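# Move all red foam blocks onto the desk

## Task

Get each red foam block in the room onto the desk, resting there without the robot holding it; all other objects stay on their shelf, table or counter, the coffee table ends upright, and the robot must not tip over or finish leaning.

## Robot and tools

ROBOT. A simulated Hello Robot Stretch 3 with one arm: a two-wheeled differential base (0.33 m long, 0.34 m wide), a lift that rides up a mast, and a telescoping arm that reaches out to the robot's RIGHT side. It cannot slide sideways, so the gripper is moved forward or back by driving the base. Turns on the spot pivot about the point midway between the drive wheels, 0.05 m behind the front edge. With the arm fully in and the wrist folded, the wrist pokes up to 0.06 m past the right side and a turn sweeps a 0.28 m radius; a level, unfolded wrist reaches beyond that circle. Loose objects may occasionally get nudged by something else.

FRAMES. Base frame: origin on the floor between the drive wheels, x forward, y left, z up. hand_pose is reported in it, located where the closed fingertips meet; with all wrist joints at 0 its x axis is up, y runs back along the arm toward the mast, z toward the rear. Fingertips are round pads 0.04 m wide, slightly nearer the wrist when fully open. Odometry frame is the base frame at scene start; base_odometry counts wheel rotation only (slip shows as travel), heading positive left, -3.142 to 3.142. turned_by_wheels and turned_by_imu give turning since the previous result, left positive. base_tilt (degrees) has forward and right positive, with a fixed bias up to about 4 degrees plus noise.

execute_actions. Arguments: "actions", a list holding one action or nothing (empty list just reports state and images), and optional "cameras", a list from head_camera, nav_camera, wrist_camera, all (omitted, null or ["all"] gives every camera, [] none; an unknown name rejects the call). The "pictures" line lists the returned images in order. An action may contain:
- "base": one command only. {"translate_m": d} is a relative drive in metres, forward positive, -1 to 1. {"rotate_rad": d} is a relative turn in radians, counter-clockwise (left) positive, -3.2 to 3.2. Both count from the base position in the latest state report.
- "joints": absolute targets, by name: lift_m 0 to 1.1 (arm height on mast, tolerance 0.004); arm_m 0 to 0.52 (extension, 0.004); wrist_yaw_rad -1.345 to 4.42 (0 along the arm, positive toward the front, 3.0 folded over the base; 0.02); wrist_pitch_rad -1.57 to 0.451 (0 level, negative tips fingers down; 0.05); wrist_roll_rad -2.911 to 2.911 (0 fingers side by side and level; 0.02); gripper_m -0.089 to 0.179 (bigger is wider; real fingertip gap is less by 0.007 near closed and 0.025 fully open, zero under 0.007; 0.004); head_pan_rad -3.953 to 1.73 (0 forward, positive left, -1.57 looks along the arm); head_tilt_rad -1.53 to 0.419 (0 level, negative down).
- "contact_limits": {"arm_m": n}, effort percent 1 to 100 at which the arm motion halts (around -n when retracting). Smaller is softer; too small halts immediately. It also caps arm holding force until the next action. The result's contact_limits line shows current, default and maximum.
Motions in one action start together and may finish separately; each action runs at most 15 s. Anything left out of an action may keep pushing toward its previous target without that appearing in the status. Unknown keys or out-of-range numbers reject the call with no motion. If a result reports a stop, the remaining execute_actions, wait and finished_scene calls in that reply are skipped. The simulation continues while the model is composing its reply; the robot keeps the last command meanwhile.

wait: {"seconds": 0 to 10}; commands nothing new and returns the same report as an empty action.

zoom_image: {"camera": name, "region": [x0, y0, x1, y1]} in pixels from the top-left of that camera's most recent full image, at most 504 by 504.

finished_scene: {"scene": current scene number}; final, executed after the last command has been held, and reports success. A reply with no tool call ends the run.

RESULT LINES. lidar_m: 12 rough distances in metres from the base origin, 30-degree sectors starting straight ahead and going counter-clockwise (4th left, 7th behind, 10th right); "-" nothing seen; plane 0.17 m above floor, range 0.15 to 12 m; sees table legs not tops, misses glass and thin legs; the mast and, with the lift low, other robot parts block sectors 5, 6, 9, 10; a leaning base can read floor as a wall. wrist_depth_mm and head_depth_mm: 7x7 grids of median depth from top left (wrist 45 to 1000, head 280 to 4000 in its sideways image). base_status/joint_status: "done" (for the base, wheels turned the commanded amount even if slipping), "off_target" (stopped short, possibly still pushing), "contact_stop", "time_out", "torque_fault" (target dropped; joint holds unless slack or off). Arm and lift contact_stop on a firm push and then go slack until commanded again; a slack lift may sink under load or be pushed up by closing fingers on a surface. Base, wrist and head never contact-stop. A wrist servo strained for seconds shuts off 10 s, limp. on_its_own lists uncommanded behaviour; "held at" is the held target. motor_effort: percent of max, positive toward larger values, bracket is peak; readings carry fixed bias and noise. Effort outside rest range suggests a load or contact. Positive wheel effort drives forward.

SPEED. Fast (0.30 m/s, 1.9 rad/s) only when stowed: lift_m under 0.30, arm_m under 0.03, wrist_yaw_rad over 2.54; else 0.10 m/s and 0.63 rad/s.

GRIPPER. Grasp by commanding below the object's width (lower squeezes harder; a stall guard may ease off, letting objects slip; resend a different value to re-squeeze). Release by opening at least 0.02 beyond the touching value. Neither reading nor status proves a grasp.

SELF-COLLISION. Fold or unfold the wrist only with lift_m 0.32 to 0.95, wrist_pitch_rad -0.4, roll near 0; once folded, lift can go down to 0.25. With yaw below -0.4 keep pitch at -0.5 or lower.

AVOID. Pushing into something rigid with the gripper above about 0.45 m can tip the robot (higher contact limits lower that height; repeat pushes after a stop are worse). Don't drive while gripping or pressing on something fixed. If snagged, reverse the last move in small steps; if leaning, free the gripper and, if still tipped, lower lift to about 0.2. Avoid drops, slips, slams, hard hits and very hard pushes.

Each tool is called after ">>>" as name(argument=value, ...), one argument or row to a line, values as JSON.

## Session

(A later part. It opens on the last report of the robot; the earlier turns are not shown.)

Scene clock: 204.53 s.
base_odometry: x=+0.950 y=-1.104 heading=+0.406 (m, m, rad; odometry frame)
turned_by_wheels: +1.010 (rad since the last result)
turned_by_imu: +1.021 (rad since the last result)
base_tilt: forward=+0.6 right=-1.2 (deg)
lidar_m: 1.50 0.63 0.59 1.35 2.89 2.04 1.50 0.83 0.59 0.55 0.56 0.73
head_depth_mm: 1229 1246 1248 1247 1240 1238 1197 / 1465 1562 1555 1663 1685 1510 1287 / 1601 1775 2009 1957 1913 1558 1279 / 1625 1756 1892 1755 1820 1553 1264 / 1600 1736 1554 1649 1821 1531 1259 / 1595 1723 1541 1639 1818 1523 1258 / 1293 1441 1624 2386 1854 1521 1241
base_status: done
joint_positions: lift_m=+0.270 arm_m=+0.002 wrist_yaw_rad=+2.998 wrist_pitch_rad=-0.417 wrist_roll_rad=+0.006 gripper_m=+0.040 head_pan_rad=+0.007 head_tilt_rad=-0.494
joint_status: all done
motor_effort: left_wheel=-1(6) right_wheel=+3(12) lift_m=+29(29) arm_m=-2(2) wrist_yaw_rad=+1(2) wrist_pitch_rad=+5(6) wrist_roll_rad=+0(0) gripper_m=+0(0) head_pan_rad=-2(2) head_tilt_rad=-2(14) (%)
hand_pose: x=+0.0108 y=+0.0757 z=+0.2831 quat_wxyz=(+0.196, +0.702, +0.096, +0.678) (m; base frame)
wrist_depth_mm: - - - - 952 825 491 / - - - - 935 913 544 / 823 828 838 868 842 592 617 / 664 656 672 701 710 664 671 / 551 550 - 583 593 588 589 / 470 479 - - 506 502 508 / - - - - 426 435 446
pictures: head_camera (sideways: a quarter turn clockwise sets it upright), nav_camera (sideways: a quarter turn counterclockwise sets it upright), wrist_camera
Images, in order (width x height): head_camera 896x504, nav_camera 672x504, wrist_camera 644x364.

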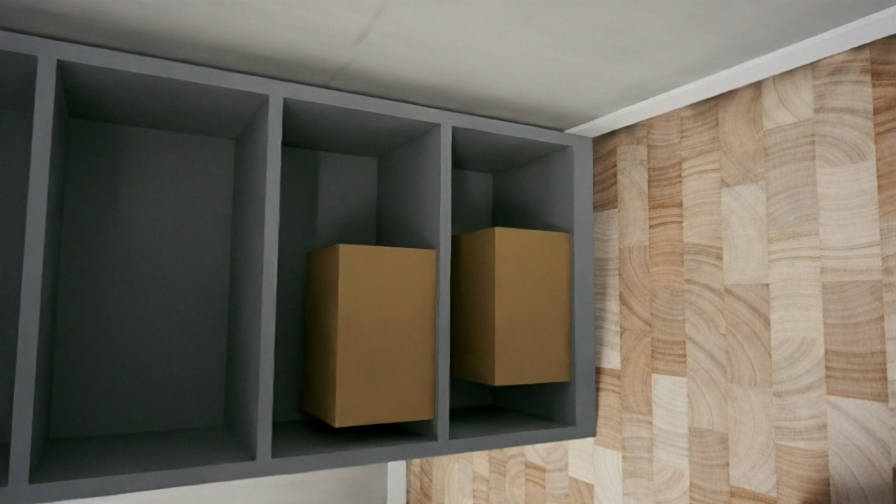

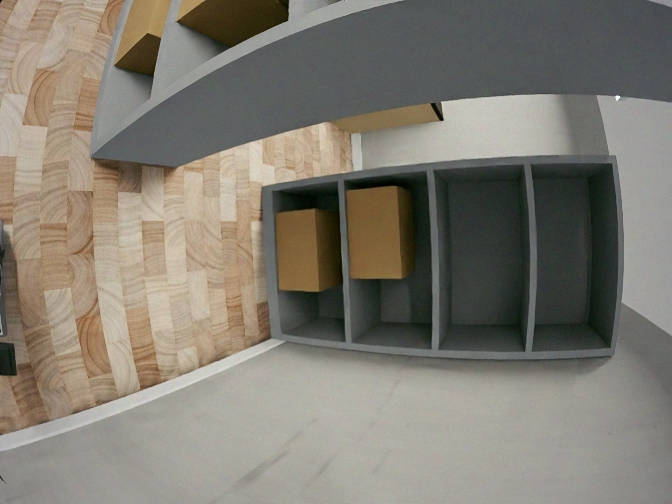

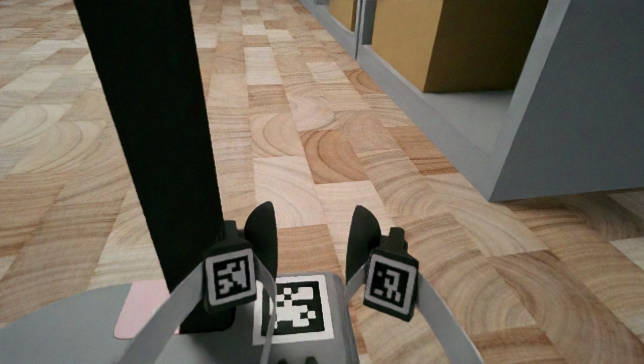

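>>> execute_actions(
  actions=[
    {"base":{"translate_m":1.0},"joints":{"head_pan_rad":1.4,"head_tilt_rad":-0.45}},
  ],
)

Scene clock: 212.90 s.
base_odometry: x=+1.868 y=-0.709 heading=+0.406 (m, m, rad; odometry frame)
turned_by_wheels: +0.000 (rad since the last result)
turned_by_imu: +0.001 (rad since the last result)
base_tilt: forward=+0.5 right=-1.2 (deg)
lidar_m: 0.51 0.52 0.65 0.64 0.50 0.64 2.49 0.73 0.50 0.47 0.48 0.62
head_depth_mm: 2888 2967 2063 2078 2037 1625 1284 / 3034 3379 2517 2574 2125 1625 1313 / 2970 3249 3407 2955 2088 1615 1302 / 2894 3116 3389 2951 2072 1601 1301 / 2829 3067 3304 2860 2054 1575 1283 / 2720 2949 3255 2887 2038 1573 1283 / 2591 2384 1930 1607 1357 1180 1041
base_status: done
joint_positions: lift_m=+0.270 arm_m=+0.002 wrist_yaw_rad=+2.998 wrist_pitch_rad=-0.417 wrist_roll_rad=+0.006 gripper_m=+0.040 head_pan_rad=+1.393 head_tilt_rad=-0.458
joint_status: all done
motor_effort: left_wheel=-1(6) right_wheel=+3(11) lift_m=+29(29) arm_m=-2(1) wrist_yaw_rad=+1(1) wrist_pitch_rad=+6(6) wrist_roll_rad=+0(0) gripper_m=+0(1) head_pan_rad=+3(35) head_tilt_rad=+4(10) (%)
hand_pose: x=+0.0108 y=+0.0757 z=+0.2831 quat_wxyz=(+0.196, +0.702, +0.096, +0.678) (m; base frame)
wrist_depth_mm: 437 - - - - - 516 / 466 - - - - - 550 / 505 519 850 825 906 839 616 / 554 583 655 679 698 665 589 / 538 545 - 567 583 593 531 / 478 487 - - 510 498 490 / - - - - 428 441 437
pictures: head_camera (sideways: a quarter turn clockwise sets it upright), nav_camera (sideways: a quarter turn counterclockwise sets it upright), wrist_camera
Images, in order (width x height): head_camera 896x504, nav_camera 672x504, wrist_camera 644x364.

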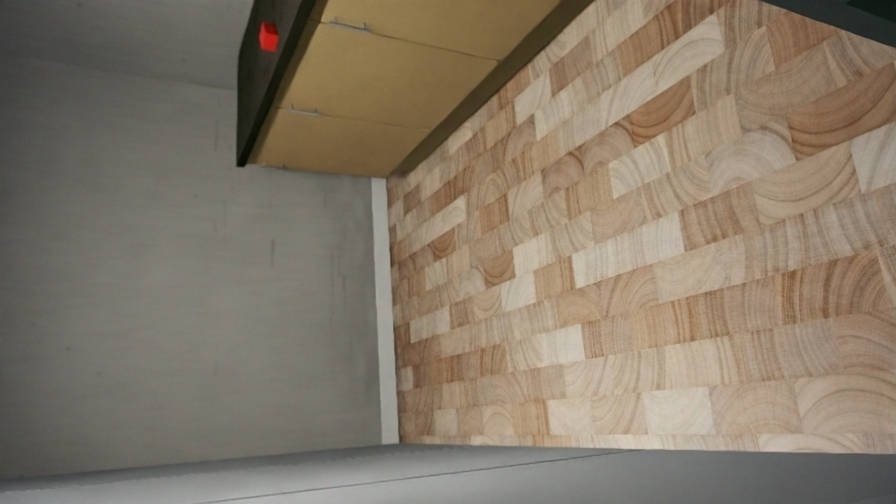

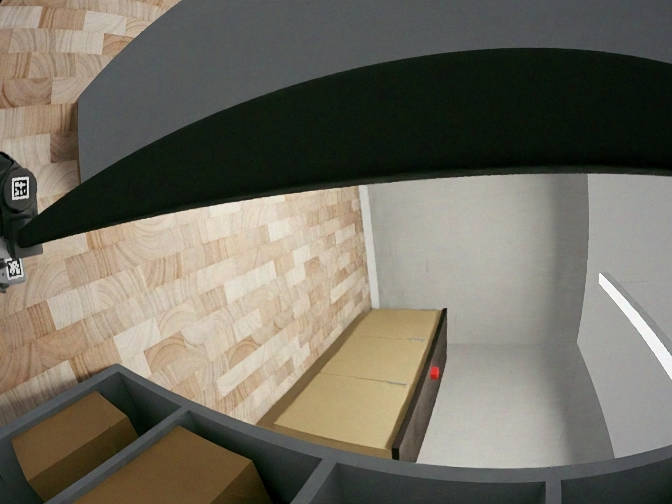

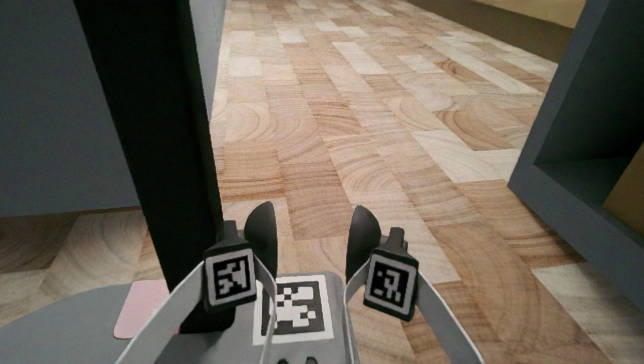

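>>> execute_actions(
  actions=[
    {"base":{"translate_m":0.12}},
  ],
  cameras=[],
)

>>> execute_actions(
  actions=[
    {"base":{"rotate_rad":1.555},"joints":{"head_pan_rad":0,"head_tilt_rad":-0.6}},
  ],
)

Scene clock: 224.00 s.
base_odometry: x=+1.979 y=-0.662 heading=+0.406 (m, m, rad; odometry frame)
turned_by_wheels: +0.000 (rad since the last result)
turned_by_imu: +0.000 (rad since the last result)
base_tilt: forward=+0.5 right=-1.1 (deg)
lidar_m: 0.39 0.40 0.57 1.32 0.59 0.65 2.61 0.71 0.49 0.46 0.47 0.42
head_depth_mm: 2682 2767 1910 1903 623 670 715 / 3063 3219 2302 2321 2104 1629 1221 / 2986 3226 2952 2816 2078 1612 1306 / 2897 3164 3488 2925 2062 1597 1289 / 2842 3069 3349 2883 2049 1591 1291 / 2724 2970 3249 2847 2044 1574 1282 / 2682 2828 3063 2515 1929 1547 1272
base_status: done
joint_positions: lift_m=+0.270 arm_m=+0.002 wrist_yaw_rad=+2.998 wrist_pitch_rad=-0.417 wrist_roll_rad=+0.006 gripper_m=+0.040 head_pan_rad=+1.393 head_tilt_rad=-0.458
joint_status: not commanded
motor_effort: left_wheel=-2(7) right_wheel=+3(11) lift_m=+29(30) arm_m=-2(2) wrist_yaw_rad=+1(1) wrist_pitch_rad=+6(6) wrist_roll_rad=+0(0) gripper_m=+0(0) head_pan_rad=+3(3) head_tilt_rad=+4(4) (%)
hand_pose: x=+0.0108 y=+0.0757 z=+0.2831 quat_wxyz=(+0.196, +0.702, +0.096, +0.678) (m; base frame)
wrist_depth_mm: 448 - - - - 521 517 / 479 - - - - 563 419 / 509 541 828 853 904 594 415 / 558 588 661 679 701 616 418 / 547 544 - 564 577 554 426 / 476 483 - - 512 494 412 / - - - - 428 434 415
pictures: none
No camera images: the call's "cameras" was empty. Leave "cameras" out to get every camera's image.

Scene clock: 226.40 s.
base_odometry: x=+1.979 y=-0.662 heading=+1.961 (m, m, rad; odometry frame)
turned_by_wheels: +1.555 (rad since the last result)
turned_by_imu: +1.570 (rad since the last result)
base_tilt: forward=+0.5 right=-1.2 (deg)
lidar_m: 1.52 0.55 0.64 2.60 0.74 0.49 0.46 0.47 0.56 0.39 0.40 0.57
head_depth_mm: 2873 2530 2475 2345 1809 1456 901 / 2836 3139 3161 2358 1791 1448 1209 / 2811 3114 3372 2335 1776 1446 1210 / 2774 3129 3298 2312 1771 1428 1202 / 2783 3032 3305 2269 1751 1419 1194 / 2022 2015 1967 1941 1640 1373 1188 / 1033 1024 1016 1004 993 985 975
base_status: done
joint_positions: lift_m=+0.270 arm_m=+0.002 wrist_yaw_rad=+2.998 wrist_pitch_rad=-0.417 wrist_roll_rad=+0.006 gripper_m=+0.040 head_pan_rad=+0.007 head_tilt_rad=-0.593
joint_status: all done
motor_effort: left_wheel=+0(8) right_wheel=+2(14) lift_m=+29(29) arm_m=-2(2) wrist_yaw_rad=+1(1) wrist_pitch_rad=+6(6) wrist_roll_rad=+0(0) gripper_m=+0(0) head_pan_rad=-3(34) head_tilt_rad=-3(18) (%)
hand_pose: x=+0.0108 y=+0.0757 z=+0.2831 quat_wxyz=(+0.196, +0.702, +0.096, +0.678) (m; base frame)
wrist_depth_mm: 836 - - - - 673 493 / 817 - - - - 687 497 / 770 824 869 883 871 659 503 / 632 670 674 672 699 663 513 / 535 555 - 566 598 593 541 / 470 478 - - 507 500 513 / - - - - 426 437 436
pictures: head_camera (sideways: a quarter turn clockwise sets it upright), nav_camera (sideways: a quarter turn counterclockwise sets it upright), wrist_camera
Images, in order (width x height): head_camera 896x504, nav_camera 672x504, wrist_camera 644x364.

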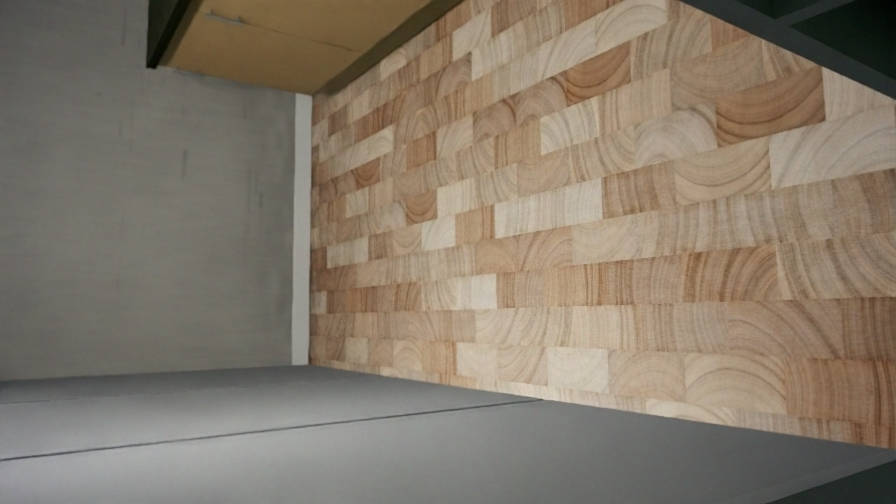

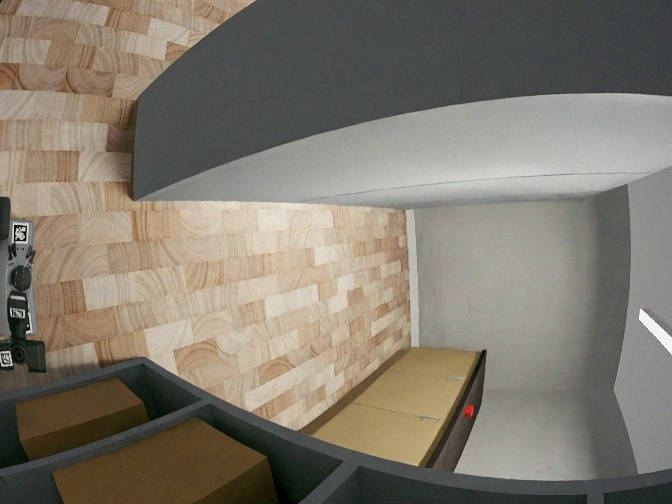

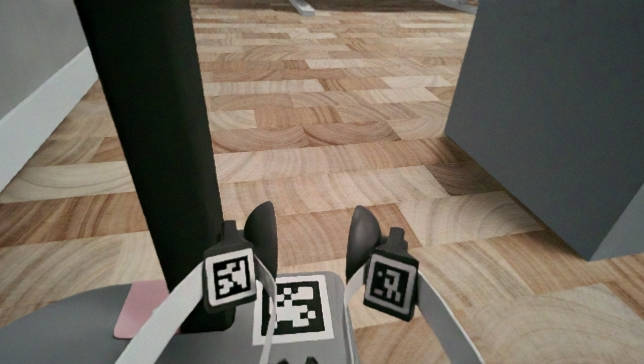

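>>> execute_actions(
  actions=[
    {"base":{"translate_m":0.6},"joints":{"head_pan_rad":-0.5,"head_tilt_rad":-0.4}},
  ],
  cameras=["head_camera","nav_camera"],
)

Scene clock: 232.63 s.
base_odometry: x=+1.750 y=-0.107 heading=+1.961 (m, m, rad; odometry frame)
turned_by_wheels: +0.000 (rad since the last result)
turned_by_imu: +0.001 (rad since the last result)
base_tilt: forward=+0.5 right=-1.1 (deg)
lidar_m: 1.93 0.47 0.32 0.29 0.30 1.13 1.05 0.53 0.34 0.36 1.19 1.37
head_depth_mm: 1728 1814 1811 1276 1324 1405 1372 / 1929 2040 1969 1431 1504 1582 1354 / 2190 2299 1919 1640 1767 1678 1354 / 2488 2649 1956 1932 2055 1677 1343 / 2616 2796 2302 2353 2188 1665 1336 / 2446 2601 2761 2934 2165 1649 1333 / 2292 2453 2661 2799 2166 1636 1314
base_status: done
joint_positions: lift_m=+0.270 arm_m=+0.002 wrist_yaw_rad=+2.998 wrist_pitch_rad=-0.417 wrist_roll_rad=+0.006 gripper_m=+0.040 head_pan_rad=-0.493 head_tilt_rad=-0.408
joint_status: all done
motor_effort: left_wheel=-2(5) right_wheel=+2(11) lift_m=+30(29) arm_m=-3(3) wrist_yaw_rad=+1(1) wrist_pitch_rad=+6(6) wrist_roll_rad=+0(0) gripper_m=+0(0) head_pan_rad=-3(24) head_tilt_rad=+4(19) (%)
hand_pose: x=+0.0108 y=+0.0757 z=+0.2831 quat_wxyz=(+0.196, +0.702, +0.096, +0.678) (m; base frame)
wrist_depth_mm: - - 300 322 339 360 388 / - - 328 342 369 399 425 / 794 830 361 379 403 438 470 / 665 643 392 425 454 495 535 / 538 554 - 462 519 545 595 / 471 489 - - 507 498 507 / - - - - 431 441 434
pictures: head_camera (sideways: a quarter turn clockwise sets it upright), nav_camera (sideways: a quarter turn counterclockwise sets it upright)
Images, in order (width x height): head_camera 896x504, nav_camera 672x504.

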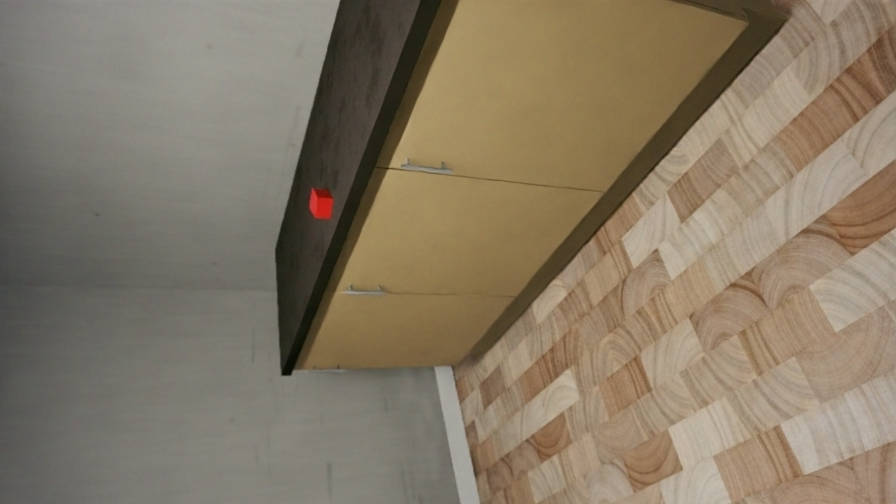

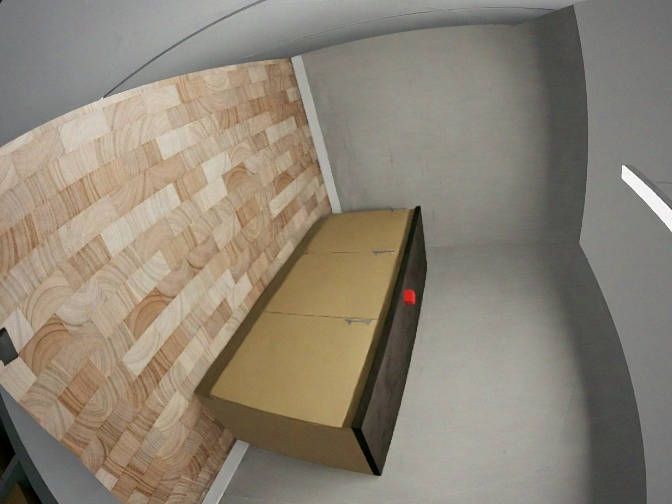

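>>> execute_actions(
  actions=[
    {"base":{"translate_m":0.35}},
  ],
  cameras=[],
)

>>> execute_actions(
  actions=[
    {"base":{"rotate_rad":-0.35}},
  ],
  cameras=[],
)

>>> execute_actions(
  actions=[
    {"base":{"translate_m":0.85}},
  ],
  cameras=[],
)

>>> execute_actions(
  actions=[
    {"base":{"rotate_rad":0.35},"joints":{"head_pan_rad":-1.4,"head_tilt_rad":-0.6}},
  ],
)

Scene clock: 241.90 s.
base_odometry: x=+1.617 y=+0.217 heading=+1.961 (m, m, rad; odometry frame)
turned_by_wheels: +0.000 (rad since the last result)
turned_by_imu: +0.000 (rad since the last result)
base_tilt: forward=+0.5 right=-1.2 (deg)
lidar_m: 2.16 0.53 0.36 0.33 0.34 0.43 1.40 0.55 0.61 1.22 1.04 1.32
head_depth_mm: 1680 1766 1778 1230 1274 1343 1366 / 1896 1972 1942 1372 1456 1547 1360 / 2115 2223 1919 1584 1699 1684 1342 / 2336 2539 1888 1870 2009 1667 1347 / 2254 2426 2161 2278 2183 1663 1334 / 2127 2270 2447 2696 2173 1648 1325 / 2007 2145 2297 2453 2145 1627 1320
base_status: done
joint_positions: lift_m=+0.270 arm_m=+0.002 wrist_yaw_rad=+2.998 wrist_pitch_rad=-0.417 wrist_roll_rad=+0.006 gripper_m=+0.040 head_pan_rad=-0.493 head_tilt_rad=-0.407
joint_status: not commanded
motor_effort: left_wheel=-1(5) right_wheel=+2(12) lift_m=+29(29) arm_m=-2(2) wrist_yaw_rad=+0(0) wrist_pitch_rad=+6(6) wrist_roll_rad=+0(0) gripper_m=+0(0) head_pan_rad=-3(2) head_tilt_rad=+4(3) (%)
hand_pose: x=+0.0108 y=+0.0757 z=+0.2831 quat_wxyz=(+0.196, +0.702, +0.096, +0.678) (m; base frame)
wrist_depth_mm: 302 - 338 354 373 395 425 / 328 - 362 387 408 442 468 / 352 366 398 427 451 486 528 / 385 398 434 461 495 538 593 / 418 449 - 516 548 571 603 / 453 479 - - 511 510 506 / - - - - 426 437 432
pictures: none
No camera images: the call's "cameras" was empty. Leave "cameras" out to get every camera's image.

Scene clock: 243.30 s.
base_odometry: x=+1.617 y=+0.217 heading=+1.611 (m, m, rad; odometry frame)
turned_by_wheels: -0.350 (rad since the last result)
turned_by_imu: -0.355 (rad since the last result)
base_tilt: forward=+0.5 right=-1.1 (deg)
lidar_m: 1.56 1.04 0.44 0.34 0.34 0.35 0.51 0.91 0.55 0.73 1.04 1.08
head_depth_mm: 1381 1456 1534 1069 1113 1334 1365 / 1471 1554 1621 1136 1188 1280 1360 / 1563 1663 1699 1213 1301 1413 1362 / 1676 1799 1829 1309 1425 1564 1346 / 1798 1938 1800 1442 1583 1646 1337 / 1942 2111 1757 1591 1758 1651 1329 / 2150 2323 1721 1784 1984 1634 1320
base_status: done
joint_positions: lift_m=+0.270 arm_m=+0.002 wrist_yaw_rad=+2.998 wrist_pitch_rad=-0.417 wrist_roll_rad=+0.006 gripper_m=+0.040 head_pan_rad=-0.493 head_tilt_rad=-0.407
joint_status: not commanded
motor_effort: left_wheel=+1(6) right_wheel=-2(8) lift_m=+30(30) arm_m=-2(2) wrist_yaw_rad=+1(1) wrist_pitch_rad=+6(6) wrist_roll_rad=+0(0) gripper_m=+0(0) head_pan_rad=-2(2) head_tilt_rad=+4(4) (%)
hand_pose: x=+0.0108 y=+0.0757 z=+0.2831 quat_wxyz=(+0.196, +0.702, +0.096, +0.678) (m; base frame)
wrist_depth_mm: 277 - 354 403 471 590 762 / 295 - 379 438 522 673 908 / 313 339 413 481 602 766 927 / 333 359 466 526 641 714 720 / 357 392 - 553 586 600 608 / 383 420 - - 505 492 504 / - - - - 431 436 440
pictures: none
No camera images: the call's "cameras" was empty. Leave "cameras" out to get every camera's image.

Scene clock: 247.93 s.
base_odometry: x=+1.583 y=+1.066 heading=+1.611 (m, m, rad; odometry frame)
turned_by_wheels: +0.000 (rad since the last result)
turned_by_imu: +0.001 (rad since the last result)
base_tilt: forward=+0.5 right=-1.1 (deg)
lidar_m: 1.00 1.59 0.94 0.72 0.71 0.74 1.08 1.23 1.66 0.67 0.65 0.69
head_depth_mm: 1057 1114 1183 1025 715 735 791 / 1114 1185 1269 1006 747 799 870 / 1197 1279 1362 998 802 874 960 / 1281 1375 1456 977 882 970 1080 / 1382 1495 1560 968 968 1090 1239 / 1501 1619 1697 1021 1097 1234 1325 / 1584 1714 1802 1127 1248 1463 1311
base_status: done
joint_positions: lift_m=+0.270 arm_m=+0.002 wrist_yaw_rad=+2.998 wrist_pitch_rad=-0.417 wrist_roll_rad=+0.006 gripper_m=+0.040 head_pan_rad=-0.493 head_tilt_rad=-0.407
joint_status: not commanded
motor_effort: left_wheel=+2(8) right_wheel=-2(6) lift_m=+29(30) arm_m=-2(3) wrist_yaw_rad=+1(1) wrist_pitch_rad=+6(6) wrist_roll_rad=+0(1) gripper_m=+0(0) head_pan_rad=-3(2) head_tilt_rad=+3(4) (%)
hand_pose: x=+0.0108 y=+0.0757 z=+0.2831 quat_wxyz=(+0.196, +0.702, +0.096, +0.678) (m; base frame)
wrist_depth_mm: 559 - 699 803 912 - - / 580 - 764 895 - - - / 624 681 805 876 920 905 924 / 623 669 672 689 705 727 744 / 544 550 - 559 586 593 599 / 476 492 - - 524 507 504 / - - - - 421 431 442
pictures: none
No camera images: the call's "cameras" was empty. Leave "cameras" out to get every camera's image.

Scene clock: 249.33 s.
base_odometry: x=+1.583 y=+1.066 heading=+1.961 (m, m, rad; odometry frame)
turned_by_wheels: +0.350 (rad since the last result)
turned_by_imu: +0.354 (rad since the last result)
base_tilt: forward=+0.5 right=-1.2 (deg)
lidar_m: 1.59 1.12 0.75 0.70 0.71 0.90 1.24 1.25 0.70 0.65 0.66 0.84
head_depth_mm: 1004 1109 1027 747 828 986 1199 / 1010 1114 1004 754 841 995 1186 / 1017 1131 993 754 852 1013 1176 / 1020 1139 970 756 859 1033 1198 / 1039 1149 963 763 870 1045 1199 / 1039 1167 953 762 882 1066 1196 / 1051 1166 937 764 895 1077 1180
base_status: done
joint_positions: lift_m=+0.270 arm_m=+0.002 wrist_yaw_rad=+2.998 wrist_pitch_rad=-0.417 wrist_roll_rad=+0.006 gripper_m=+0.040 head_pan_rad=-1.393 head_tilt_rad=-0.593
joint_status: all done
motor_effort: left_wheel=-1(5) right_wheel=+2(11) lift_m=+30(29) arm_m=-1(2) wrist_yaw_rad=+1(0) wrist_pitch_rad=+6(6) wrist_roll_rad=+0(0) gripper_m=+0(0) head_pan_rad=-2(36) head_tilt_rad=-3(19) (%)
hand_pose: x=+0.0108 y=+0.0757 z=+0.2831 quat_wxyz=(+0.196, +0.702, +0.096, +0.678) (m; base frame)
wrist_depth_mm: 606 - 665 695 737 787 829 / 664 - 701 775 799 853 920 / 692 723 759 815 839 891 917 / 635 655 689 688 701 716 726 / 539 543 - 565 602 596 599 / 485 483 - - 506 499 507 / - - - - 428 438 436
pictures: head_camera (sideways: a quarter turn clockwise sets it upright), nav_camera (sideways: a quarter turn counterclockwise sets it upright), wrist_camera
Images, in order (width x height): head_camera 896x504, nav_camera 672x504, wrist_camera 644x364.

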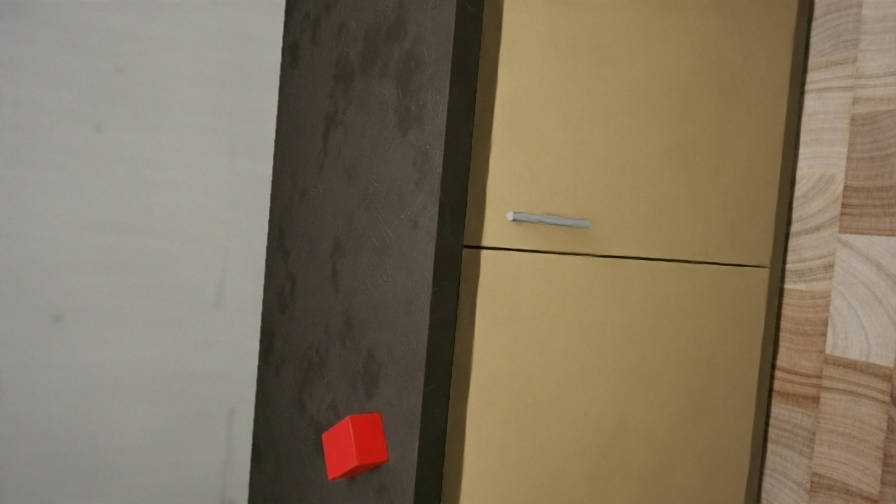

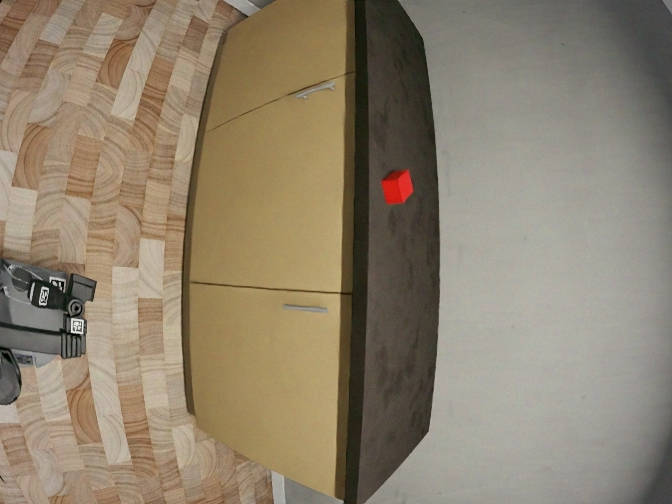

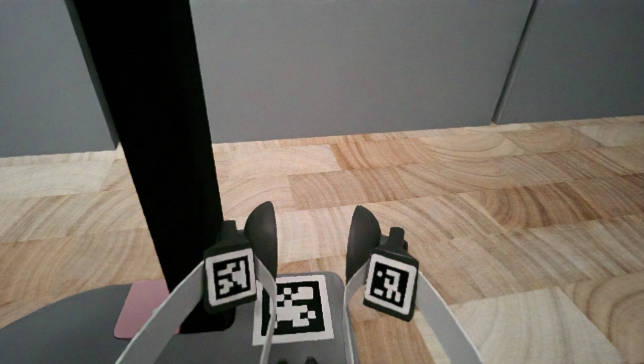

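>>> execute_actions(
  actions=[
    {"base":{"translate_m":0.35},"joints":{"lift_m":0.93,"head_pan_rad":-1.57}},
  ],
  cameras=[],
)

>>> execute_actions(
  actions=[
    {"joints":{"wrist_yaw_rad":0,"gripper_m":0.17}},
  ],
  cameras=[],
)

>>> execute_actions(
  actions=[
    {"joints":{"lift_m":1.0,"arm_m":0.22}},
  ],
  cameras=["head_camera","wrist_camera"],
)

Scene clock: 261.03 s.
base_odometry: x=+1.450 y=+1.390 heading=+1.961 (m, m, rad; odometry frame)
turned_by_wheels: +0.000 (rad since the last result)
turned_by_imu: +0.000 (rad since the last result)
base_tilt: forward=+0.5 right=-1.1 (deg)
lidar_m: 1.24 1.18 0.79 0.74 0.75 0.95 1.58 0.98 0.66 0.62 0.63 0.80
head_depth_mm: 1027 1148 1025 762 819 - - / 1011 1129 1008 750 823 - - / 1002 1121 995 742 830 - - / 996 1109 979 723 819 - - / 982 1096 961 721 806 - - / 977 1082 954 711 792 908 - / 968 1078 935 703 780 933 1130
base_status: done
joint_positions: lift_m=+0.930 arm_m=+0.002 wrist_yaw_rad=+2.999 wrist_pitch_rad=-0.417 wrist_roll_rad=+0.006 gripper_m=+0.040 head_pan_rad=-1.563 head_tilt_rad=-0.593
joint_status: all done
motor_effort: left_wheel=-1(8) right_wheel=+3(11) lift_m=+37(39) arm_m=-2(2) wrist_yaw_rad=+0(1) wrist_pitch_rad=+6(6) wrist_roll_rad=+0(1) gripper_m=+0(0) head_pan_rad=-3(17) head_tilt_rad=-3(2) (%)
hand_pose: x=+0.0108 y=+0.0757 z=+0.9427 quat_wxyz=(+0.196, +0.702, +0.096, +0.678) (m; base frame)
wrist_depth_mm: 644 - 688 741 764 798 852 / 679 - 748 787 870 868 959 / 707 753 850 842 913 - - / 775 803 906 992 - - - / 872 914 - - - - - / 945 - - - - - - / - - - - - - -
pictures: none
No camera images: the call's "cameras" was empty. Leave "cameras" out to get every camera's image.

Scene clock: 263.53 s.
base_odometry: x=+1.450 y=+1.390 heading=+1.961 (m, m, rad; odometry frame)
turned_by_wheels: +0.000 (rad since the last result)
turned_by_imu: +0.000 (rad since the last result)
base_tilt: forward=+0.5 right=-1.1 (deg)
lidar_m: 1.24 1.18 0.79 0.74 0.75 0.96 1.58 0.98 0.66 0.62 0.63 0.80
head_depth_mm: 1021 1142 1025 761 816 - - / 1012 1137 1007 748 813 - - / 1006 1112 993 740 806 - - / 992 1105 978 724 778 - - / 985 1098 965 725 802 959 1166 / 981 1079 950 712 777 951 1162 / 970 1073 935 702 783 931 1133
base_status: not commanded
joint_positions: lift_m=+0.930 arm_m=+0.002 wrist_yaw_rad=+0.003 wrist_pitch_rad=-0.417 wrist_roll_rad=+0.006 gripper_m=+0.170 head_pan_rad=-1.563 head_tilt_rad=-0.593
joint_status: all done
motor_effort: left_wheel=-2(1) right_wheel=+3(3) lift_m=+37(37) arm_m=-2(2) wrist_yaw_rad=-2(0) wrist_pitch_rad=+6(6) wrist_roll_rad=+0(0) gripper_m=+1(88) head_pan_rad=-3(2) head_tilt_rad=-2(3) (%)
hand_pose: x=-0.0209 y=-0.3710 z=+0.9427 quat_wxyz=(+0.690, +0.147, -0.693, -0.146) (m; base frame)
wrist_depth_mm: 611 646 681 732 738 812 850 / 420 431 441 423 477 489 504 / 368 375 375 392 395 401 412 / 425 434 446 452 458 475 491 / 465 476 487 507 525 530 553 / - 541 551 573 580 601 623 / 597 606 637 662 677 741 742
pictures: none
No camera images: the call's "cameras" was empty. Leave "cameras" out to get every camera's image.

Scene clock: 266.37 s.
base_odometry: x=+1.450 y=+1.390 heading=+1.961 (m, m, rad; odometry frame)
turned_by_wheels: +0.000 (rad since the last result)
turned_by_imu: +0.000 (rad since the last result)
base_tilt: forward=+0.5 right=-1.1 (deg)
lidar_m: 1.24 1.18 0.79 0.74 0.75 0.96 1.58 0.98 0.66 0.62 0.63 0.80
head_depth_mm: 1020 1119 - 737 852 1035 1225 / 1011 1093 - 728 843 1015 1221 / 1003 1097 - 727 830 1001 1182 / 993 1104 920 725 814 980 1176 / 985 1094 1021 720 806 958 1168 / 976 1081 947 711 792 944 1160 / 969 1075 937 704 779 930 1125
base_status: not commanded
joint_positions: lift_m=+1.000 arm_m=+0.220 wrist_yaw_rad=+0.001 wrist_pitch_rad=-0.417 wrist_roll_rad=+0.006 gripper_m=+0.170 head_pan_rad=-1.563 head_tilt_rad=-0.593
joint_status: all done
motor_effort: left_wheel=-1(1) right_wheel=+3(3) lift_m=+38(39) arm_m=+2(3) wrist_yaw_rad=-1(2) wrist_pitch_rad=+6(6) wrist_roll_rad=+1(0) gripper_m=+0(0) head_pan_rad=-3(2) head_tilt_rad=-3(3) (%)
hand_pose: x=-0.0212 y=-0.5892 z=+1.0126 quat_wxyz=(+0.690, +0.147, -0.693, -0.147) (m; base frame)
wrist_depth_mm: 663 670 670 678 701 712 701 / 605 613 628 657 678 719 753 / 443 464 480 488 509 518 528 / 361 372 330 373 387 402 407 / 309 308 300 299 325 338 337 / - 264 268 270 274 276 283 / 228 236 243 248 251 267 277
pictures: head_camera (sideways: a quarter turn clockwise sets it upright), wrist_camera
Images, in order (width x height): head_camera 896x504, wrist_camera 644x364.

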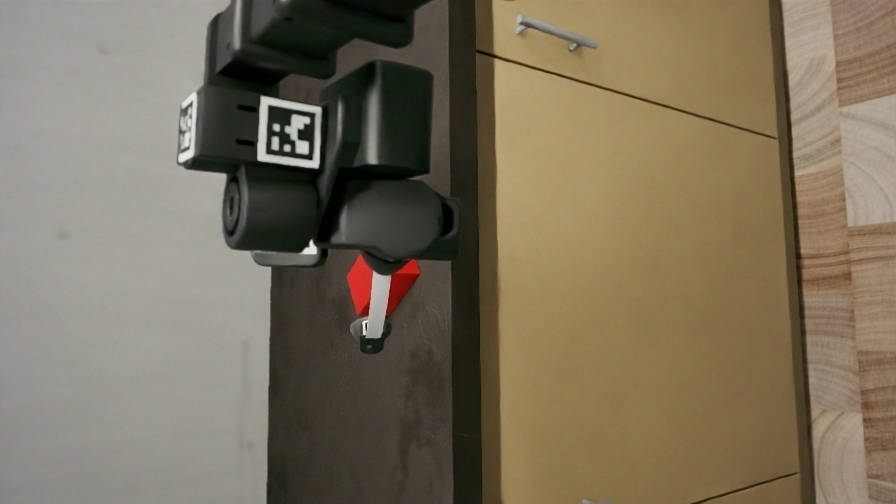

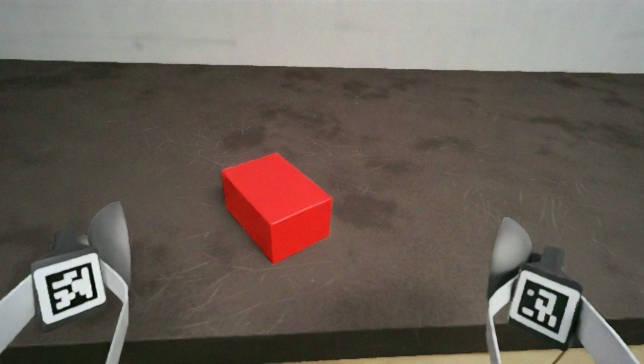

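>>> execute_actions(
  actions=[
    {"base":{"translate_m":-0.065},"joints":{"wrist_yaw_rad":0.45,"arm_m":0.31,"lift_m":0.96}},
  ],
  cameras=["wrist_camera"],
)

Scene clock: 271.37 s.
base_odometry: x=+1.475 y=+1.330 heading=+1.961 (m, m, rad; odometry frame)
turned_by_wheels: +0.000 (rad since the last result)
turned_by_imu: +0.000 (rad since the last result)
base_tilt: forward=+0.5 right=-1.1 (deg)
lidar_m: 1.31 1.17 0.78 0.73 0.74 0.95 1.52 0.99 0.67 0.62 0.63 0.80
head_depth_mm: 1031 1152 - - 891 1052 1229 / 1017 1126 - 757 841 1032 1212 / 1012 1111 - 733 841 1008 1205 / 1000 1109 - 715 833 992 1174 / 996 1104 958 715 816 974 1173 / 978 1098 954 704 803 964 1161 / 975 1079 933 710 792 937 1130
base_status: done
joint_positions: lift_m=+0.960 arm_m=+0.310 wrist_yaw_rad=+0.448 wrist_pitch_rad=-0.417 wrist_roll_rad=+0.006 gripper_m=+0.170 head_pan_rad=-1.563 head_tilt_rad=-0.593
joint_status: all done
motor_effort: left_wheel=+0(5) right_wheel=+2(2) lift_m=+29(32) arm_m=+3(4) wrist_yaw_rad=+1(2) wrist_pitch_rad=+6(6) wrist_roll_rad=+1(0) gripper_m=+0(0) head_pan_rad=-2(2) head_tilt_rad=-3(3) (%)
hand_pose: x=+0.0757 y=-0.6572 z=+0.9730 quat_wxyz=(+0.705, +0.297, -0.644, +0.010) (m; base frame)
wrist_depth_mm: 742 752 711 660 586 547 513 / 490 505 527 542 557 563 534 / 368 380 389 400 409 420 428 / 299 297 309 245 318 331 332 / 256 251 260 205 249 277 276 / - 215 218 208 218 228 233 / 321 193 190 193 196 195 200
pictures: wrist_camera
Images, in order (width x height): wrist_camera 644x364.

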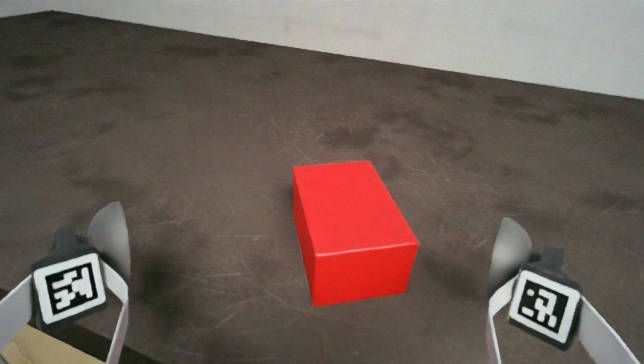

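>>> execute_actions(
  actions=[
    {"joints":{"arm_m":0.37,"lift_m":0.915}},
  ],
  cameras=["wrist_camera"],
)

Scene clock: 276.23 s.
base_odometry: x=+1.475 y=+1.330 heading=+1.961 (m, m, rad; odometry frame)
turned_by_wheels: +0.000 (rad since the last result)
turned_by_imu: +0.000 (rad since the last result)
base_tilt: forward=+0.4 right=-1.1 (deg)
lidar_m: 1.31 1.17 0.79 0.73 0.74 0.95 1.52 1.00 0.67 0.62 0.63 0.80
head_depth_mm: 1028 1149 1029 - - 1075 1216 / 1020 1135 1212 760 848 1027 1214 / 1013 1126 - 735 841 1009 1207 / 1002 1114 1186 716 827 996 1169 / 995 1099 962 713 812 979 1175 / 984 1094 952 709 802 955 1160 / 973 1085 936 709 788 941 1134
base_status: not commanded
joint_positions: lift_m=+0.915 arm_m=+0.370 wrist_yaw_rad=+0.448 wrist_pitch_rad=-0.417 wrist_roll_rad=+0.006 gripper_m=+0.170 head_pan_rad=-1.563 head_tilt_rad=-0.593
joint_status: all done
motor_effort: left_wheel=-1(1) right_wheel=+2(2) lift_m=+29(29) arm_m=+2(2) wrist_yaw_rad=+1(1) wrist_pitch_rad=+6(6) wrist_roll_rad=+0(0) gripper_m=+0(0) head_pan_rad=-2(3) head_tilt_rad=-3(3) (%)
hand_pose: x=+0.0757 y=-0.7171 z=+0.9280 quat_wxyz=(+0.705, +0.297, -0.644, +0.010) (m; base frame)
wrist_depth_mm: 550 575 602 582 531 502 460 / 369 376 400 410 418 441 456 / 282 287 292 301 309 318 325 / 224 229 214 160 242 247 250 / 194 192 181 133 194 209 208 / - 163 156 125 165 172 176 / 139 142 140 140 147 148 153
pictures: wrist_camera
Images, in order (width x height): wrist_camera 644x364.

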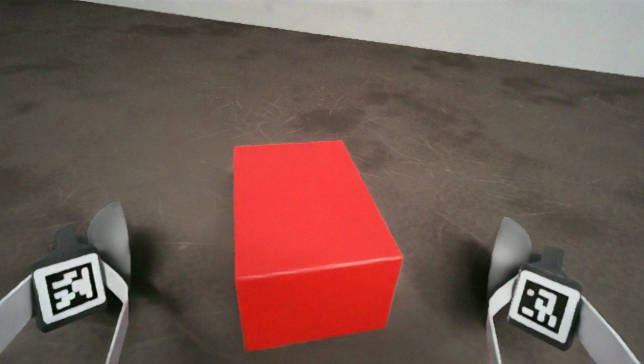

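>>> execute_actions(
  actions=[
    {"base":{"translate_m":0.012},"joints":{"arm_m":0.405}},
  ],
  cameras=[],
)

>>> execute_actions(
  actions=[
    {"joints":{"gripper_m":0.015}},
  ],
  cameras=[],
)

>>> execute_actions(
  actions=[
    {"joints":{"lift_m":0.97,"gripper_m":0.026}},
  ],
  cameras=["wrist_camera"],
)

Scene clock: 281.73 s.
base_odometry: x=+1.471 y=+1.341 heading=+1.961 (m, m, rad; odometry frame)
turned_by_wheels: +0.000 (rad since the last result)
turned_by_imu: +0.000 (rad since the last result)
base_tilt: forward=+0.5 right=-1.1 (deg)
lidar_m: 1.29 1.17 0.79 0.73 0.75 0.95 1.53 0.99 0.67 0.62 0.63 0.80
head_depth_mm: 1029 1149 1031 - - 1072 1225 / 1020 1135 - 757 849 1030 1219 / 1009 1122 - 744 842 1007 1184 / 996 1122 - 709 824 989 1172 / 991 1104 961 723 815 974 1167 / 984 1091 958 717 801 956 1161 / 972 1074 936 709 791 935 1133
base_status: done
joint_positions: lift_m=+0.915 arm_m=+0.405 wrist_yaw_rad=+0.448 wrist_pitch_rad=-0.417 wrist_roll_rad=+0.006 gripper_m=+0.170 head_pan_rad=-1.563 head_tilt_rad=-0.593
joint_status: all done
motor_effort: left_wheel=-1(3) right_wheel=+2(9) lift_m=+29(29) arm_m=+3(4) wrist_yaw_rad=+2(1) wrist_pitch_rad=+6(6) wrist_roll_rad=+0(0) gripper_m=+0(0) head_pan_rad=-2(2) head_tilt_rad=-3(3) (%)
hand_pose: x=+0.0757 y=-0.7521 z=+0.9280 quat_wxyz=(+0.705, +0.297, -0.644, +0.010) (m; base frame)
wrist_depth_mm: 548 571 589 545 503 475 445 / 372 384 395 413 426 434 453 / 279 285 295 301 307 317 325 / 223 226 232 229 242 247 255 / 193 192 132 132 199 209 207 / - 163 112 113 168 171 176 / 138 143 97 99 144 148 153
pictures: none
No camera images: the call's "cameras" was empty. Leave "cameras" out to get every camera's image.

Scene clock: 283.77 s.
base_odometry: x=+1.471 y=+1.341 heading=+1.961 (m, m, rad; odometry frame)
turned_by_wheels: +0.000 (rad since the last result)
turned_by_imu: +0.000 (rad since the last result)
base_tilt: forward=+0.5 right=-1.1 (deg)
lidar_m: 1.30 1.17 0.79 0.73 0.74 0.95 1.52 0.99 0.67 0.62 0.63 0.80
head_depth_mm: 1029 1149 1029 - - 1071 1225 / 1024 1140 - 757 844 1029 1215 / 1012 1124 - 744 838 1007 1183 / 1005 1118 - 709 827 987 1180 / 993 1099 999 726 815 977 1170 / 987 1092 953 720 803 955 1164 / 970 1078 936 709 789 939 1132
base_status: not commanded
joint_positions: lift_m=+0.915 arm_m=+0.405 wrist_yaw_rad=+0.450 wrist_pitch_rad=-0.397 wrist_roll_rad=+0.006 gripper_m=+0.016 head_pan_rad=-1.563 head_tilt_rad=-0.593
joint_status: all done
motor_effort: left_wheel=+0(0) right_wheel=+1(2) lift_m=+29(29) arm_m=+2(2) wrist_yaw_rad=+0(1) wrist_pitch_rad=-1(6) wrist_roll_rad=+0(0) gripper_m=-23(98) head_pan_rad=-2(3) head_tilt_rad=-3(3) (%)
hand_pose: x=+0.0773 y=-0.7542 z=+0.9326 quat_wxyz=(+0.705, +0.291, -0.646, +0.018) (m; base frame)
wrist_depth_mm: 626 649 588 560 518 472 436 / 401 416 432 452 462 480 454 / 294 304 310 319 329 339 346 / 238 241 245 250 257 264 267 / 197 200 135 138 216 213 216 / 168 173 118 117 119 182 181 / 150 147 102 102 146 154 157
pictures: none
No camera images: the call's "cameras" was empty. Leave "cameras" out to get every camera's image.

Scene clock: 285.10 s.
base_odometry: x=+1.471 y=+1.341 heading=+1.961 (m, m, rad; odometry frame)
turned_by_wheels: +0.000 (rad since the last result)
turned_by_imu: +0.000 (rad since the last result)
base_tilt: forward=+0.5 right=-1.2 (deg)
lidar_m: 1.29 1.17 0.79 0.73 0.75 0.95 1.53 0.99 0.67 0.62 0.63 0.80
head_depth_mm: 1034 1141 - - 877 1048 1220 / 1020 1110 916 755 852 1028 1216 / 1013 1089 877 748 836 1005 1182 / 998 1094 - 737 825 990 1179 / 989 1102 832 729 816 971 1168 / 981 1092 950 718 801 957 1158 / 973 1075 935 711 790 941 1136
base_status: not commanded
joint_positions: lift_m=+0.970 arm_m=+0.405 wrist_yaw_rad=+0.450 wrist_pitch_rad=-0.418 wrist_roll_rad=+0.006 gripper_m=+0.027 head_pan_rad=-1.563 head_tilt_rad=-0.593
joint_status: all done
motor_effort: left_wheel=-1(0) right_wheel=+2(2) lift_m=+38(40) arm_m=+2(2) wrist_yaw_rad=-1(1) wrist_pitch_rad=+6(6) wrist_roll_rad=+0(0) gripper_m=-20(27) head_pan_rad=-2(2) head_tilt_rad=-3(3) (%)
hand_pose: x=+0.0762 y=-0.7518 z=+0.9824 quat_wxyz=(+0.705, +0.298, -0.643, +0.010) (m; base frame)
wrist_depth_mm: 737 686 623 554 524 476 443 / 514 523 550 558 532 505 465 / 392 400 405 411 433 439 452 / 312 315 325 327 337 346 352 / 263 264 135 137 288 282 289 / 225 233 117 118 120 238 242 / 200 198 102 102 196 208 210
pictures: wrist_camera
Images, in order (width x height): wrist_camera 644x364.

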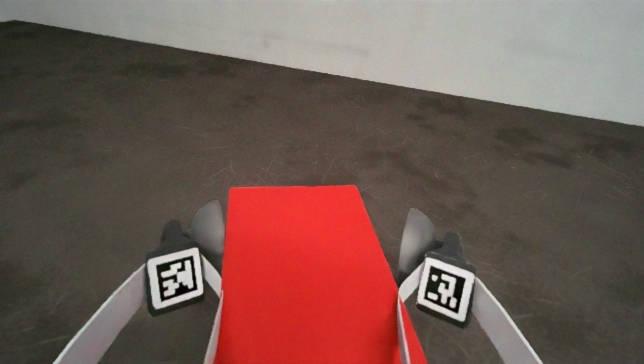

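>>> execute_actions(
  actions=[
    {"joints":{"arm_m":0.005,"head_pan_rad":0,"head_tilt_rad":-0.6}},
  ],
  cameras=[],
)

>>> execute_actions(
  actions=[
    {"joints":{"lift_m":0.92,"wrist_yaw_rad":2.75}},
  ],
  cameras=["wrist_camera","nav_camera"],
)

>>> execute_actions(
  actions=[
    {"joints":{"lift_m":0.285},"base":{"rotate_rad":2.85}},
  ],
)

Scene clock: 295.77 s.
base_odometry: x=+1.471 y=+1.341 heading=+1.961 (m, m, rad; odometry frame)
turned_by_wheels: +0.000 (rad since the last result)
turned_by_imu: +0.000 (rad since the last result)
base_tilt: forward=+0.5 right=-1.1 (deg)
lidar_m: 1.30 1.18 0.79 0.73 0.74 0.95 1.53 0.99 0.67 0.62 0.63 0.81
head_depth_mm: 1105 1238 1404 1603 1690 1385 1223 / 1090 1215 1379 1579 1751 1449 1210 / 1083 1200 1368 1546 1722 1436 1209 / 1070 1199 1349 1536 1695 1428 1207 / 1058 1188 1321 1509 1687 1422 1194 / 1060 1161 1306 1493 1660 1410 1188 / 1043 1149 1294 1475 1628 1414 1183
base_status: not commanded
joint_positions: lift_m=+0.970 arm_m=+0.005 wrist_yaw_rad=+0.450 wrist_pitch_rad=-0.419 wrist_roll_rad=+0.006 gripper_m=+0.027 head_pan_rad=-0.007 head_tilt_rad=-0.593
joint_status: all done
motor_effort: left_wheel=-1(1) right_wheel=+2(2) lift_m=+38(38) arm_m=-2(2) wrist_yaw_rad=+0(0) wrist_pitch_rad=+6(6) wrist_roll_rad=+0(0) gripper_m=-20(20) head_pan_rad=+3(38) head_tilt_rad=-3(4) (%)
hand_pose: x=+0.0761 y=-0.3521 z=+0.9822 quat_wxyz=(+0.705, +0.298, -0.643, +0.010) (m; base frame)
wrist_depth_mm: 779 780 839 885 839 788 745 / 568 537 549 570 588 612 649 / 664 570 484 443 432 441 448 / 771 643 535 470 430 375 357 / 900 758 135 138 470 424 385 / - 905 118 118 120 453 422 / - - 103 102 549 503 464
pictures: none
No camera images: the call's "cameras" was empty. Leave "cameras" out to get every camera's image.

Scene clock: 297.93 s.
base_odometry: x=+1.471 y=+1.341 heading=+1.961 (m, m, rad; odometry frame)
turned_by_wheels: +0.000 (rad since the last result)
turned_by_imu: +0.000 (rad since the last result)
base_tilt: forward=+0.5 right=-1.2 (deg)
lidar_m: 1.30 1.17 0.78 0.73 0.74 0.95 1.53 0.99 0.67 0.62 0.63 0.80
head_depth_mm: 1111 1237 1395 1611 1694 1381 1220 / 1095 1220 1378 1578 1725 1449 1220 / 1087 1205 1365 1555 1717 1442 1202 / 1072 1192 1337 1532 1697 1430 1201 / 1063 1181 1327 1519 1679 1423 1196 / 1049 1166 1306 1495 1657 1410 1186 / 1037 1153 1294 1480 1620 1407 1182
base_status: not commanded
joint_positions: lift_m=+0.920 arm_m=+0.005 wrist_yaw_rad=+2.747 wrist_pitch_rad=-0.419 wrist_roll_rad=+0.006 gripper_m=+0.027 head_pan_rad=-0.007 head_tilt_rad=-0.593
joint_status: all done
motor_effort: left_wheel=-1(0) right_wheel=+2(2) lift_m=+30(33) arm_m=-2(3) wrist_yaw_rad=+2(5) wrist_pitch_rad=+6(6) wrist_roll_rad=+1(0) gripper_m=-20(20) head_pan_rad=+3(3) head_tilt_rad=-3(3) (%)
hand_pose: x=+0.0649 y=+0.0568 z=+0.9325 quat_wxyz=(+0.280, +0.709, +0.008, +0.647) (m; base frame)
wrist_depth_mm: 612 665 715 801 888 - - / 623 679 755 895 - - - / 695 730 849 - - - - / - 805 856 - - - - / - 831 135 138 - - - / - - 117 117 120 - - / 892 - 103 102 - - -
pictures: nav_camera (sideways: a quarter turn counterclockwise sets it upright), wrist_camera
Images, in order (width x height): nav_camera 672x504, wrist_camera 644x364.

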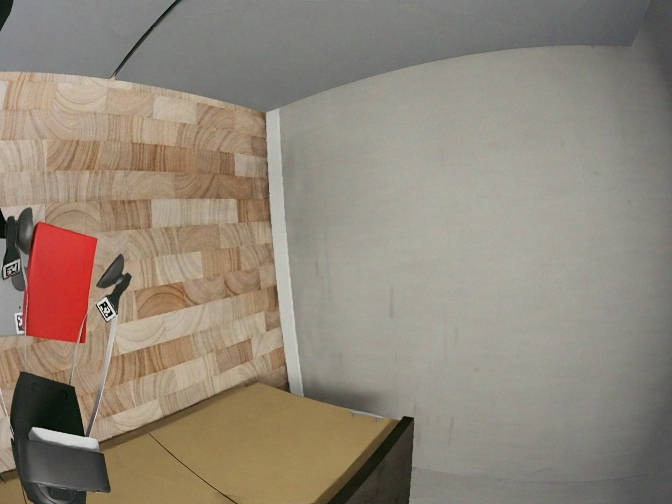

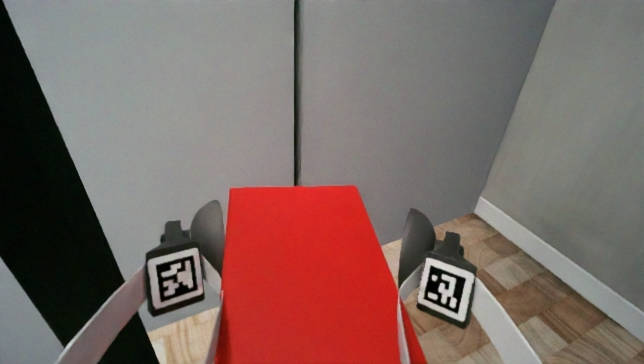

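Scene clock: 304.53 s.
base_odometry: x=+1.471 y=+1.341 heading=-1.473 (m, m, rad; odometry frame)
turned_by_wheels: +2.850 (rad since the last result)
turned_by_imu: +2.894 (rad since the last result)
base_tilt: forward=+0.5 right=-1.1 (deg)
lidar_m: 1.20 1.53 0.79 0.63 0.63 0.67 1.02 1.30 0.93 0.74 0.73 0.80
head_depth_mm: 914 954 1007 1065 1129 1199 1199 / 1056 1123 1198 1273 1354 1388 1217 / 1263 1349 1452 1576 1665 1444 1207 / 2231 2494 2740 2117 1779 1432 1209 / 2141 2391 2729 2290 1765 1425 1200 / 2050 2292 2532 2261 1744 1408 1189 / 1978 2118 1561 1689 1732 1409 1183
base_status: done
joint_positions: lift_m=+0.285 arm_m=+0.005 wrist_yaw_rad=+2.747 wrist_pitch_rad=-0.419 wrist_roll_rad=+0.006 gripper_m=+0.027 head_pan_rad=-0.007 head_tilt_rad=-0.593
joint_status: all done
motor_effort: left_wheel=-2(5) right_wheel=+3(8) lift_m=+29(30) arm_m=-2(1) wrist_yaw_rad=+2(3) wrist_pitch_rad=+6(6) wrist_roll_rad=+0(0) gripper_m=-20(20) head_pan_rad=+3(3) head_tilt_rad=-3(3) (%)
hand_pose: x=+0.0648 y=+0.0568 z=+0.2975 quat_wxyz=(+0.280, +0.709, +0.008, +0.647) (m; base frame)
wrist_depth_mm: 511 599 705 886 - - - / 543 631 777 - - - - / 650 730 834 899 896 929 933 / - 680 680 703 739 724 765 / - 591 135 138 602 600 604 / - - 114 117 120 513 521 / - - 100 102 427 450 456
pictures: head_camera (sideways: a quarter turn clockwise sets it upright), nav_camera (sideways: a quarter turn counterclockwise sets it upright), wrist_camera
Images, in order (width x height): head_camera 896x504, nav_camera 672x504, wrist_camera 644x364.

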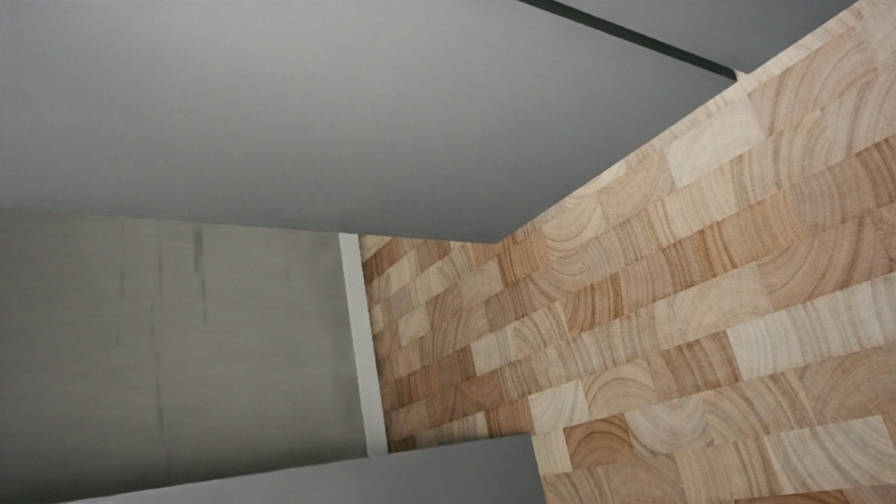

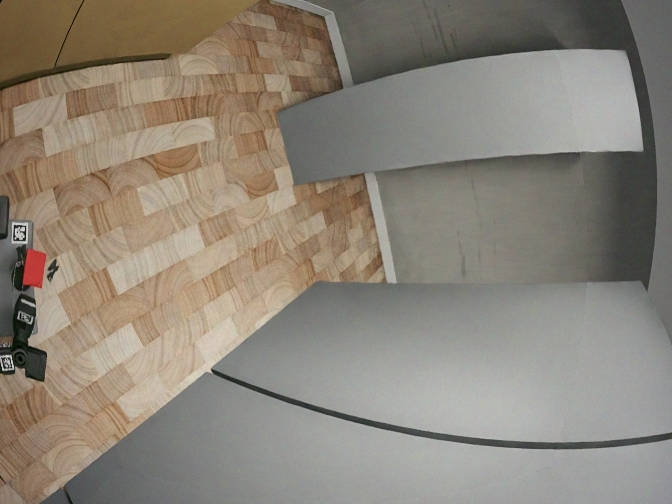

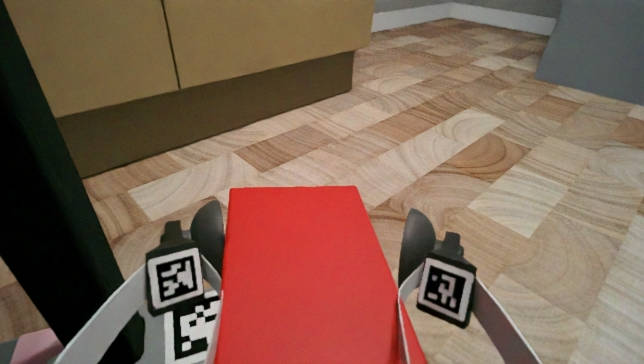

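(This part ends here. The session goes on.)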